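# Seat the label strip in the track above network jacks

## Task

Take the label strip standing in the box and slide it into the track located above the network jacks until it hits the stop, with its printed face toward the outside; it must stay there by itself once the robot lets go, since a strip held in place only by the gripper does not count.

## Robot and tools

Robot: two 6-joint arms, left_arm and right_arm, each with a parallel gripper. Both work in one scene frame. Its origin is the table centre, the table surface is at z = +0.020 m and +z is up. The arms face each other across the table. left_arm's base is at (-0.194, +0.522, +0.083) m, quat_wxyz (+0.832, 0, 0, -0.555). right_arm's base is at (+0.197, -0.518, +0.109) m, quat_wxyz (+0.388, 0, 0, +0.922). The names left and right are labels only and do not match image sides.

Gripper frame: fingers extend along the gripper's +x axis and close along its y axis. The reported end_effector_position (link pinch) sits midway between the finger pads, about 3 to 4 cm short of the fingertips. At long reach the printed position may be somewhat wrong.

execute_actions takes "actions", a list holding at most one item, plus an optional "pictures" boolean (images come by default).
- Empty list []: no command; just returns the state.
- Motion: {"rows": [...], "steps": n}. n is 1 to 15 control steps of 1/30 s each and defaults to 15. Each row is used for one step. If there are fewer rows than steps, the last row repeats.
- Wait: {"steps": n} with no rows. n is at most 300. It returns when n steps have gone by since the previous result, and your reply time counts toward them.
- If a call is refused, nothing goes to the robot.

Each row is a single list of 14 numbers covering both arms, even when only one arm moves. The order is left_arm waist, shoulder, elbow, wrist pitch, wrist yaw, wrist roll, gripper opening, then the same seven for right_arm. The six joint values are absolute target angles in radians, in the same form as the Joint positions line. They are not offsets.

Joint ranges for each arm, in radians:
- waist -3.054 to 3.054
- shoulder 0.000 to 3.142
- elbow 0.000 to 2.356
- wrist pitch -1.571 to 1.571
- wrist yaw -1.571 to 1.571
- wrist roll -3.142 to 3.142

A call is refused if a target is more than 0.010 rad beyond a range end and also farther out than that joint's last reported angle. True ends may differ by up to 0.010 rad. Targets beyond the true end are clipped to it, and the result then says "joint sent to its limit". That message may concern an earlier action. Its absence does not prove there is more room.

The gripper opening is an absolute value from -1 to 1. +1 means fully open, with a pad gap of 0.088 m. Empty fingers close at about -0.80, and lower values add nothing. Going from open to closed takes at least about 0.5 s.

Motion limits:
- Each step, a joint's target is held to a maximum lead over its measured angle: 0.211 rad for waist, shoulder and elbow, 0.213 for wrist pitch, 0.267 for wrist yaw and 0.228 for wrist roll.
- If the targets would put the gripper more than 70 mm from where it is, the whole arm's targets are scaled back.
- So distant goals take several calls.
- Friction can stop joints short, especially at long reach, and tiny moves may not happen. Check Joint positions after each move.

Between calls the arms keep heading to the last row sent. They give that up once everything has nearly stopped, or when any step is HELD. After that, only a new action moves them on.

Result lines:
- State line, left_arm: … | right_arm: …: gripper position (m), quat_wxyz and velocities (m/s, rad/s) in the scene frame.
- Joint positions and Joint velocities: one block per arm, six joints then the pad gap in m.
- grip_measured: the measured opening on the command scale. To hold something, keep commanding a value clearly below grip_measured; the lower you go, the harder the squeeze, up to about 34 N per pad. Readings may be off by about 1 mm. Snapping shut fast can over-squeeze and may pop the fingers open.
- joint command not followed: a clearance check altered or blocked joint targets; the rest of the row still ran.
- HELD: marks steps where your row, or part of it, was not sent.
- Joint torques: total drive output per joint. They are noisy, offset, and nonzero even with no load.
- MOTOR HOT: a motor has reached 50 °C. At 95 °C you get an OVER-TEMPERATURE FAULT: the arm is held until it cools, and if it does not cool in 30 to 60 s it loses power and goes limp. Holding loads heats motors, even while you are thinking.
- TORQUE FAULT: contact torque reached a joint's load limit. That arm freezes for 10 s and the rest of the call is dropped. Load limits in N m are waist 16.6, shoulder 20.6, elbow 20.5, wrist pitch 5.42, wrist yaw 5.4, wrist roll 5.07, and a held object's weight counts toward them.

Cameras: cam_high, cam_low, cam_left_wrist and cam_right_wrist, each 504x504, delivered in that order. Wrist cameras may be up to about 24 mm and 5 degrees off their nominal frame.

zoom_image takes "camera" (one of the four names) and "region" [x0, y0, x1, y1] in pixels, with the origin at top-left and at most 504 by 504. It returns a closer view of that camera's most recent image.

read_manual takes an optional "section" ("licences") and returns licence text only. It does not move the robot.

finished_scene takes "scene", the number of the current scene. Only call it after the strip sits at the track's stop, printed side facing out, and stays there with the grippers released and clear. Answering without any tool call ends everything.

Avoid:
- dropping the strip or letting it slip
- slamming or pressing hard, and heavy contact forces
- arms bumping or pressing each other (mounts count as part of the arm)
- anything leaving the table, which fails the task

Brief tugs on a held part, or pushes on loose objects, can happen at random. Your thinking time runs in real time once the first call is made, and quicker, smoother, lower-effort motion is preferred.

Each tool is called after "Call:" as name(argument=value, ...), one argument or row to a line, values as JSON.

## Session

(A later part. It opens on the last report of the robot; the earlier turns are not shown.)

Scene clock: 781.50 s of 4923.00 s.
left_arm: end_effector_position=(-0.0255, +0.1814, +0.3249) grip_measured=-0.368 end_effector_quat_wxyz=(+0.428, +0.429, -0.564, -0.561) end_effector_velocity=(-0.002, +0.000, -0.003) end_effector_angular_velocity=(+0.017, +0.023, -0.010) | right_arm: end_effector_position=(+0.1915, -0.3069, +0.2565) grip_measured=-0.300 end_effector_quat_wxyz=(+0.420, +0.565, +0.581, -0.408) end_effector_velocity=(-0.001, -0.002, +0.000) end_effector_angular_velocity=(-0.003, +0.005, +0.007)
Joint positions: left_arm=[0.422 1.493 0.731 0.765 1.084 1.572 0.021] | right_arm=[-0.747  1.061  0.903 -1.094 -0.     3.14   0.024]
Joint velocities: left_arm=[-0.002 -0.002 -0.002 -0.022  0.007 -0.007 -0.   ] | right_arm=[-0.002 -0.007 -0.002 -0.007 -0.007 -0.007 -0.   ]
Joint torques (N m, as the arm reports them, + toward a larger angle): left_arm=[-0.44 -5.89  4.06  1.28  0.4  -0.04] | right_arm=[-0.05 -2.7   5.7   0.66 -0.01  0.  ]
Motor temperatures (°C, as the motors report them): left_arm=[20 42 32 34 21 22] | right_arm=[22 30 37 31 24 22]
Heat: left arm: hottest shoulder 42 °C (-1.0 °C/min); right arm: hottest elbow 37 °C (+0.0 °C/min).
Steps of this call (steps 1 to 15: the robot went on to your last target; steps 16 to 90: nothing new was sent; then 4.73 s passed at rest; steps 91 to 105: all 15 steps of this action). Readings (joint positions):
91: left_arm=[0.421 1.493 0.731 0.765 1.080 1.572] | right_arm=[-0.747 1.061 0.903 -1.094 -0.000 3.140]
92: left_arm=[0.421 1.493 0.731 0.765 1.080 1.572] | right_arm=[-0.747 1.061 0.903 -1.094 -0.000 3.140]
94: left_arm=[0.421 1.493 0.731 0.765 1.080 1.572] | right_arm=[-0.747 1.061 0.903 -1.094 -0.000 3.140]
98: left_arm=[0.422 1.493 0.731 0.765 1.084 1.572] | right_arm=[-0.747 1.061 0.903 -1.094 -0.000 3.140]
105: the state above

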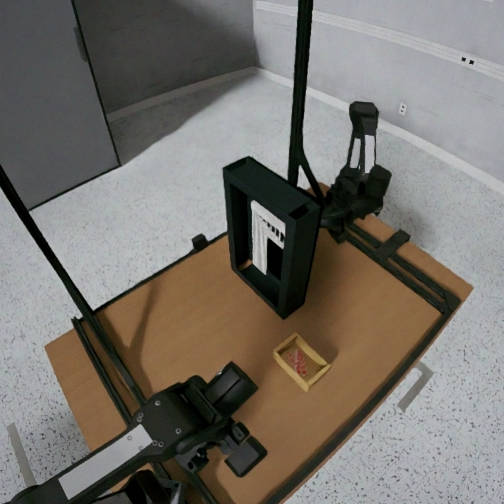

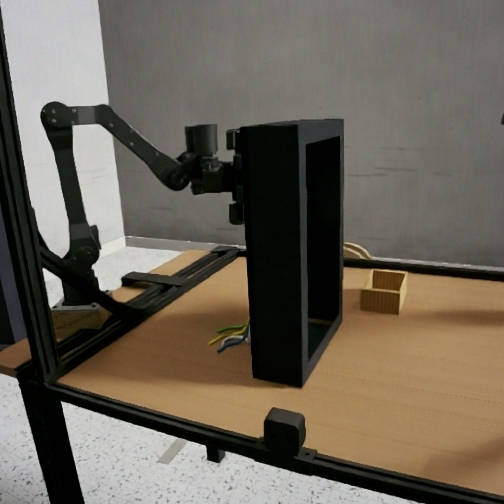

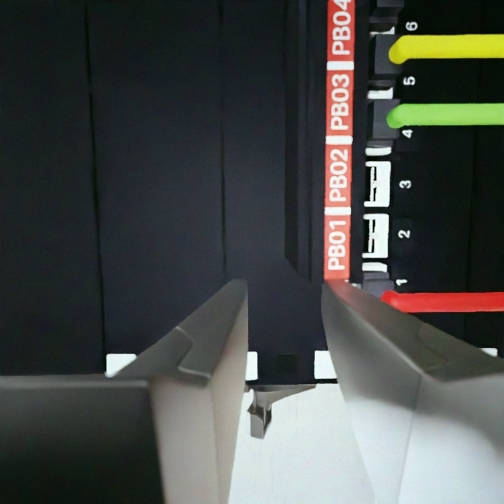

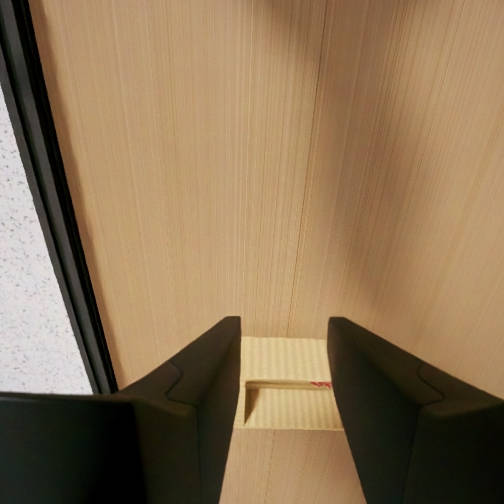

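Call:
execute_actions(
  actions=[
    {"rows":[[0.424,1.49,0.728,0.764,1.086,1.572,-0.368,-0.747,1.06,0.905,-1.094,0,3.14,-0.3],[0.428,1.485,0.724,0.764,1.09,1.572,-0.368,-0.747,1.06,0.905,-1.094,0,3.14,-0.3],[0.433,1.478,0.718,0.764,1.096,1.572,-0.368,-0.747,1.06,0.905,-1.094,0,3.14,-0.3],[0.438,1.47,0.71,0.763,1.102,1.572,-0.368,-0.747,1.06,0.905,-1.094,0,3.14,-0.3],[0.442,1.455,0.697,0.761,1.107,1.572,-0.368,-0.747,1.06,0.905,-1.094,0,3.14,-0.3],[0.442,1.435,0.68,0.757,1.107,1.572,-0.368,-0.747,1.06,0.905,-1.094,0,3.14,-0.3],[0.442,1.41,0.66,0.752,1.107,1.572,-0.368,-0.747,1.06,0.905,-1.094,0,3.14,-0.3],[0.442,1.385,0.64,0.746,1.107,1.572,-0.368,-0.747,1.06,0.905,-1.094,0,3.14,-0.3],[0.442,1.355,0.617,0.739,1.107,1.572,-0.368,-0.747,1.06,0.905,-1.094,0,3.14,-0.3],[0.442,1.325,0.595,0.73,1.107,1.572,-0.368,-0.747,1.06,0.905,-1.094,0,3.14,-0.3],[0.442,1.298,0.576,0.722,1.107,1.572,-0.368,-0.747,1.06,0.905,-1.094,0,3.14,-0.3],[0.442,1.275,0.56,0.715,1.107,1.572,-0.368,-0.747,1.06,0.905,-1.094,0,3.14,-0.3]],"steps":15},
  ],
  pictures=false,
)

Call:
execute_actions(
  actions=[
    {"steps":8},
  ],
)

Scene clock: 804.70 s of 4923.00 s.
left_arm: end_effector_position=(-0.0560, +0.2156, +0.3272) grip_measured=-0.368 end_effector_quat_wxyz=(+0.427, +0.429, -0.567, -0.559) end_effector_velocity=(-0.038, +0.033, +0.013) end_effector_angular_velocity=(-0.029, -0.017, -0.010) | right_arm: end_effector_position=(+0.1915, -0.3069, +0.2565) grip_measured=-0.300 end_effector_quat_wxyz=(+0.420, +0.565, +0.581, -0.408) end_effector_velocity=(-0.000, -0.005, -0.002) end_effector_angular_velocity=(-0.022, +0.004, +0.007)
Joint positions: left_arm=[0.44  1.297 0.583 0.723 1.106 1.572 0.021] | right_arm=[-0.747  1.061  0.903 -1.094 -0.     3.14   0.024]
Joint velocities: left_arm=[-0.002 -0.237 -0.134 -0.051  0.007 -0.022 -0.   ] | right_arm=[-0.002 -0.002 -0.002 -0.022 -0.007 -0.007  0.   ]
Joint torques (N m, as the arm reports them, + toward a larger angle): left_arm=[ 0.29 -3.3   4.16  1.06  0.05 -0.02] | right_arm=[-0.06 -2.69  5.71  0.66 -0.01  0.  ]
Motor temperatures (°C, as the motors report them): left_arm=[20 42 32 34 21 22] | right_arm=[22 30 37 31 24 22]
Heat: left arm: hottest shoulder 42 °C (-1.0 °C/min); right arm: hottest elbow 37 °C (+0.0 °C/min).
Steps of this call (steps 1 to 15: the robot went on to your last target; steps 16 to 90: nothing new was sent; then 19.70 s passed at rest; steps 91 to 105: all 15 steps of this action). Readings (joint positions):
91: left_arm=[0.422 1.492 0.731 0.765 1.084 1.572] | right_arm=[-0.747 1.061 0.903 -1.094 -0.000 3.140]
92: left_arm=[0.423 1.492 0.731 0.765 1.084 1.572] | right_arm=[-0.747 1.061 0.903 -1.094 -0.000 3.140]
94: left_arm=[0.427 1.491 0.729 0.765 1.089 1.572] | right_arm=[-0.747 1.061 0.903 -1.094 -0.000 3.140]
98: left_arm=[0.439 1.448 0.692 0.757 1.097 1.572] | right_arm=[-0.747 1.061 0.903 -1.094 -0.000 3.140]
105: the state above

Scene clock: 804.97 s of 4923.00 s.
left_arm: end_effector_position=(-0.0580, +0.2175, +0.3256) grip_measured=-0.368 end_effector_quat_wxyz=(+0.427, +0.428, -0.564, -0.561) end_effector_velocity=(-0.002, -0.000, +0.000) end_effector_angular_velocity=(+0.004, +0.009, -0.000) | right_arm: end_effector_position=(+0.1915, -0.3069, +0.2565) grip_measured=-0.300 end_effector_quat_wxyz=(+0.420, +0.565, +0.581, -0.408) end_effector_velocity=(-0.004, -0.001, +0.001) end_effector_angular_velocity=(-0.003, +0.014, +0.030)
Joint positions: left_arm=[0.44  1.286 0.572 0.717 1.106 1.572 0.021] | right_arm=[-0.747  1.061  0.903 -1.094 -0.     3.14   0.024]
Joint velocities: left_arm=[-0.007 -0.007 -0.002 -0.007 -0.007 -0.007 -0.   ] | right_arm=[ 0.002 -0.002  0.002 -0.007 -0.022 -0.022 -0.   ]
Joint torques (N m, as the arm reports them, + toward a larger angle): left_arm=[ 0.13 -4.35  4.45  1.2   0.06 -0.04] | right_arm=[-0.05 -2.7   5.71  0.66 -0.01 -0.01]
Motor temperatures (°C, as the motors report them): left_arm=[20 42 32 34 21 22] | right_arm=[22 30 37 31 24 22]
Heat: left arm: hottest shoulder 42 °C (-1.0 °C/min); right arm: hottest elbow 37 °C (+0.0 °C/min).
Steps of this call (steps 1 to 8: the robot went on to your last target). Readings (joint positions):
1: left_arm=[0.440 1.291 0.580 0.721 1.106 1.572] | right_arm=[-0.747 1.061 0.903 -1.094 -0.000 3.140]
2: left_arm=[0.440 1.288 0.578 0.720 1.106 1.572] | right_arm=[-0.747 1.061 0.903 -1.094 -0.000 3.140]
4: left_arm=[0.440 1.286 0.575 0.718 1.106 1.572] | right_arm=[-0.747 1.061 0.903 -1.094 -0.000 3.140]
8: the state above

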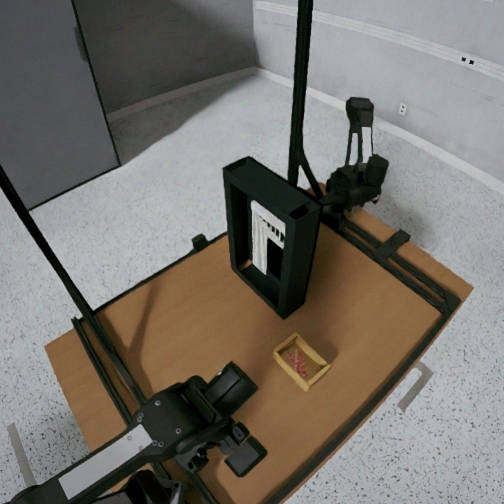

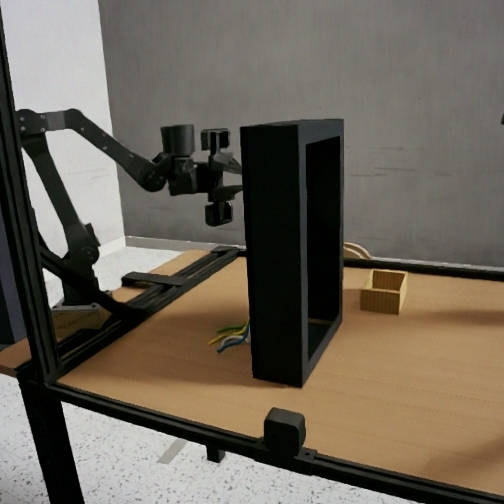

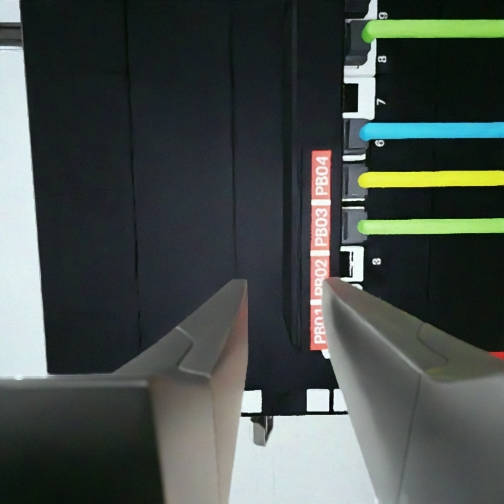

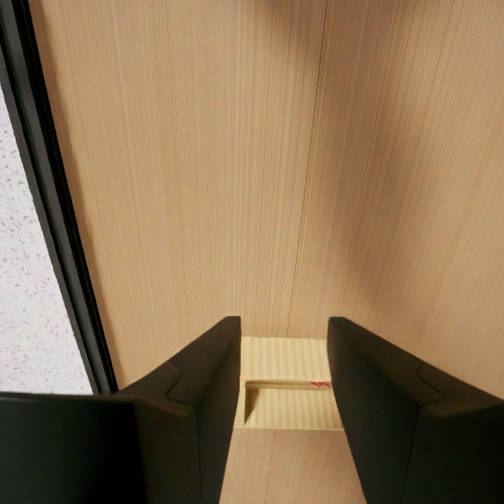

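Call:
zoom_image(
  camera="cam_left_wrist",
  region=[285, 120, 355, 180],
)

Region (285, 120, 355, 180) of cam_left_wrist's 504x504 image, scaled by 7.200, with more detail than that image has; it fills the top 432 rows of this view, and the rest is white.

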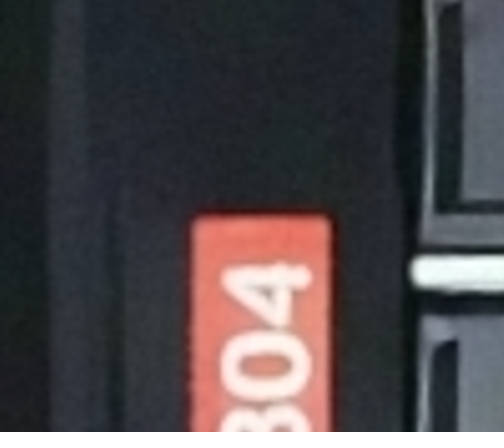

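Call:
finished_scene(
  scene=2,
)

The scene is finished: the task was done.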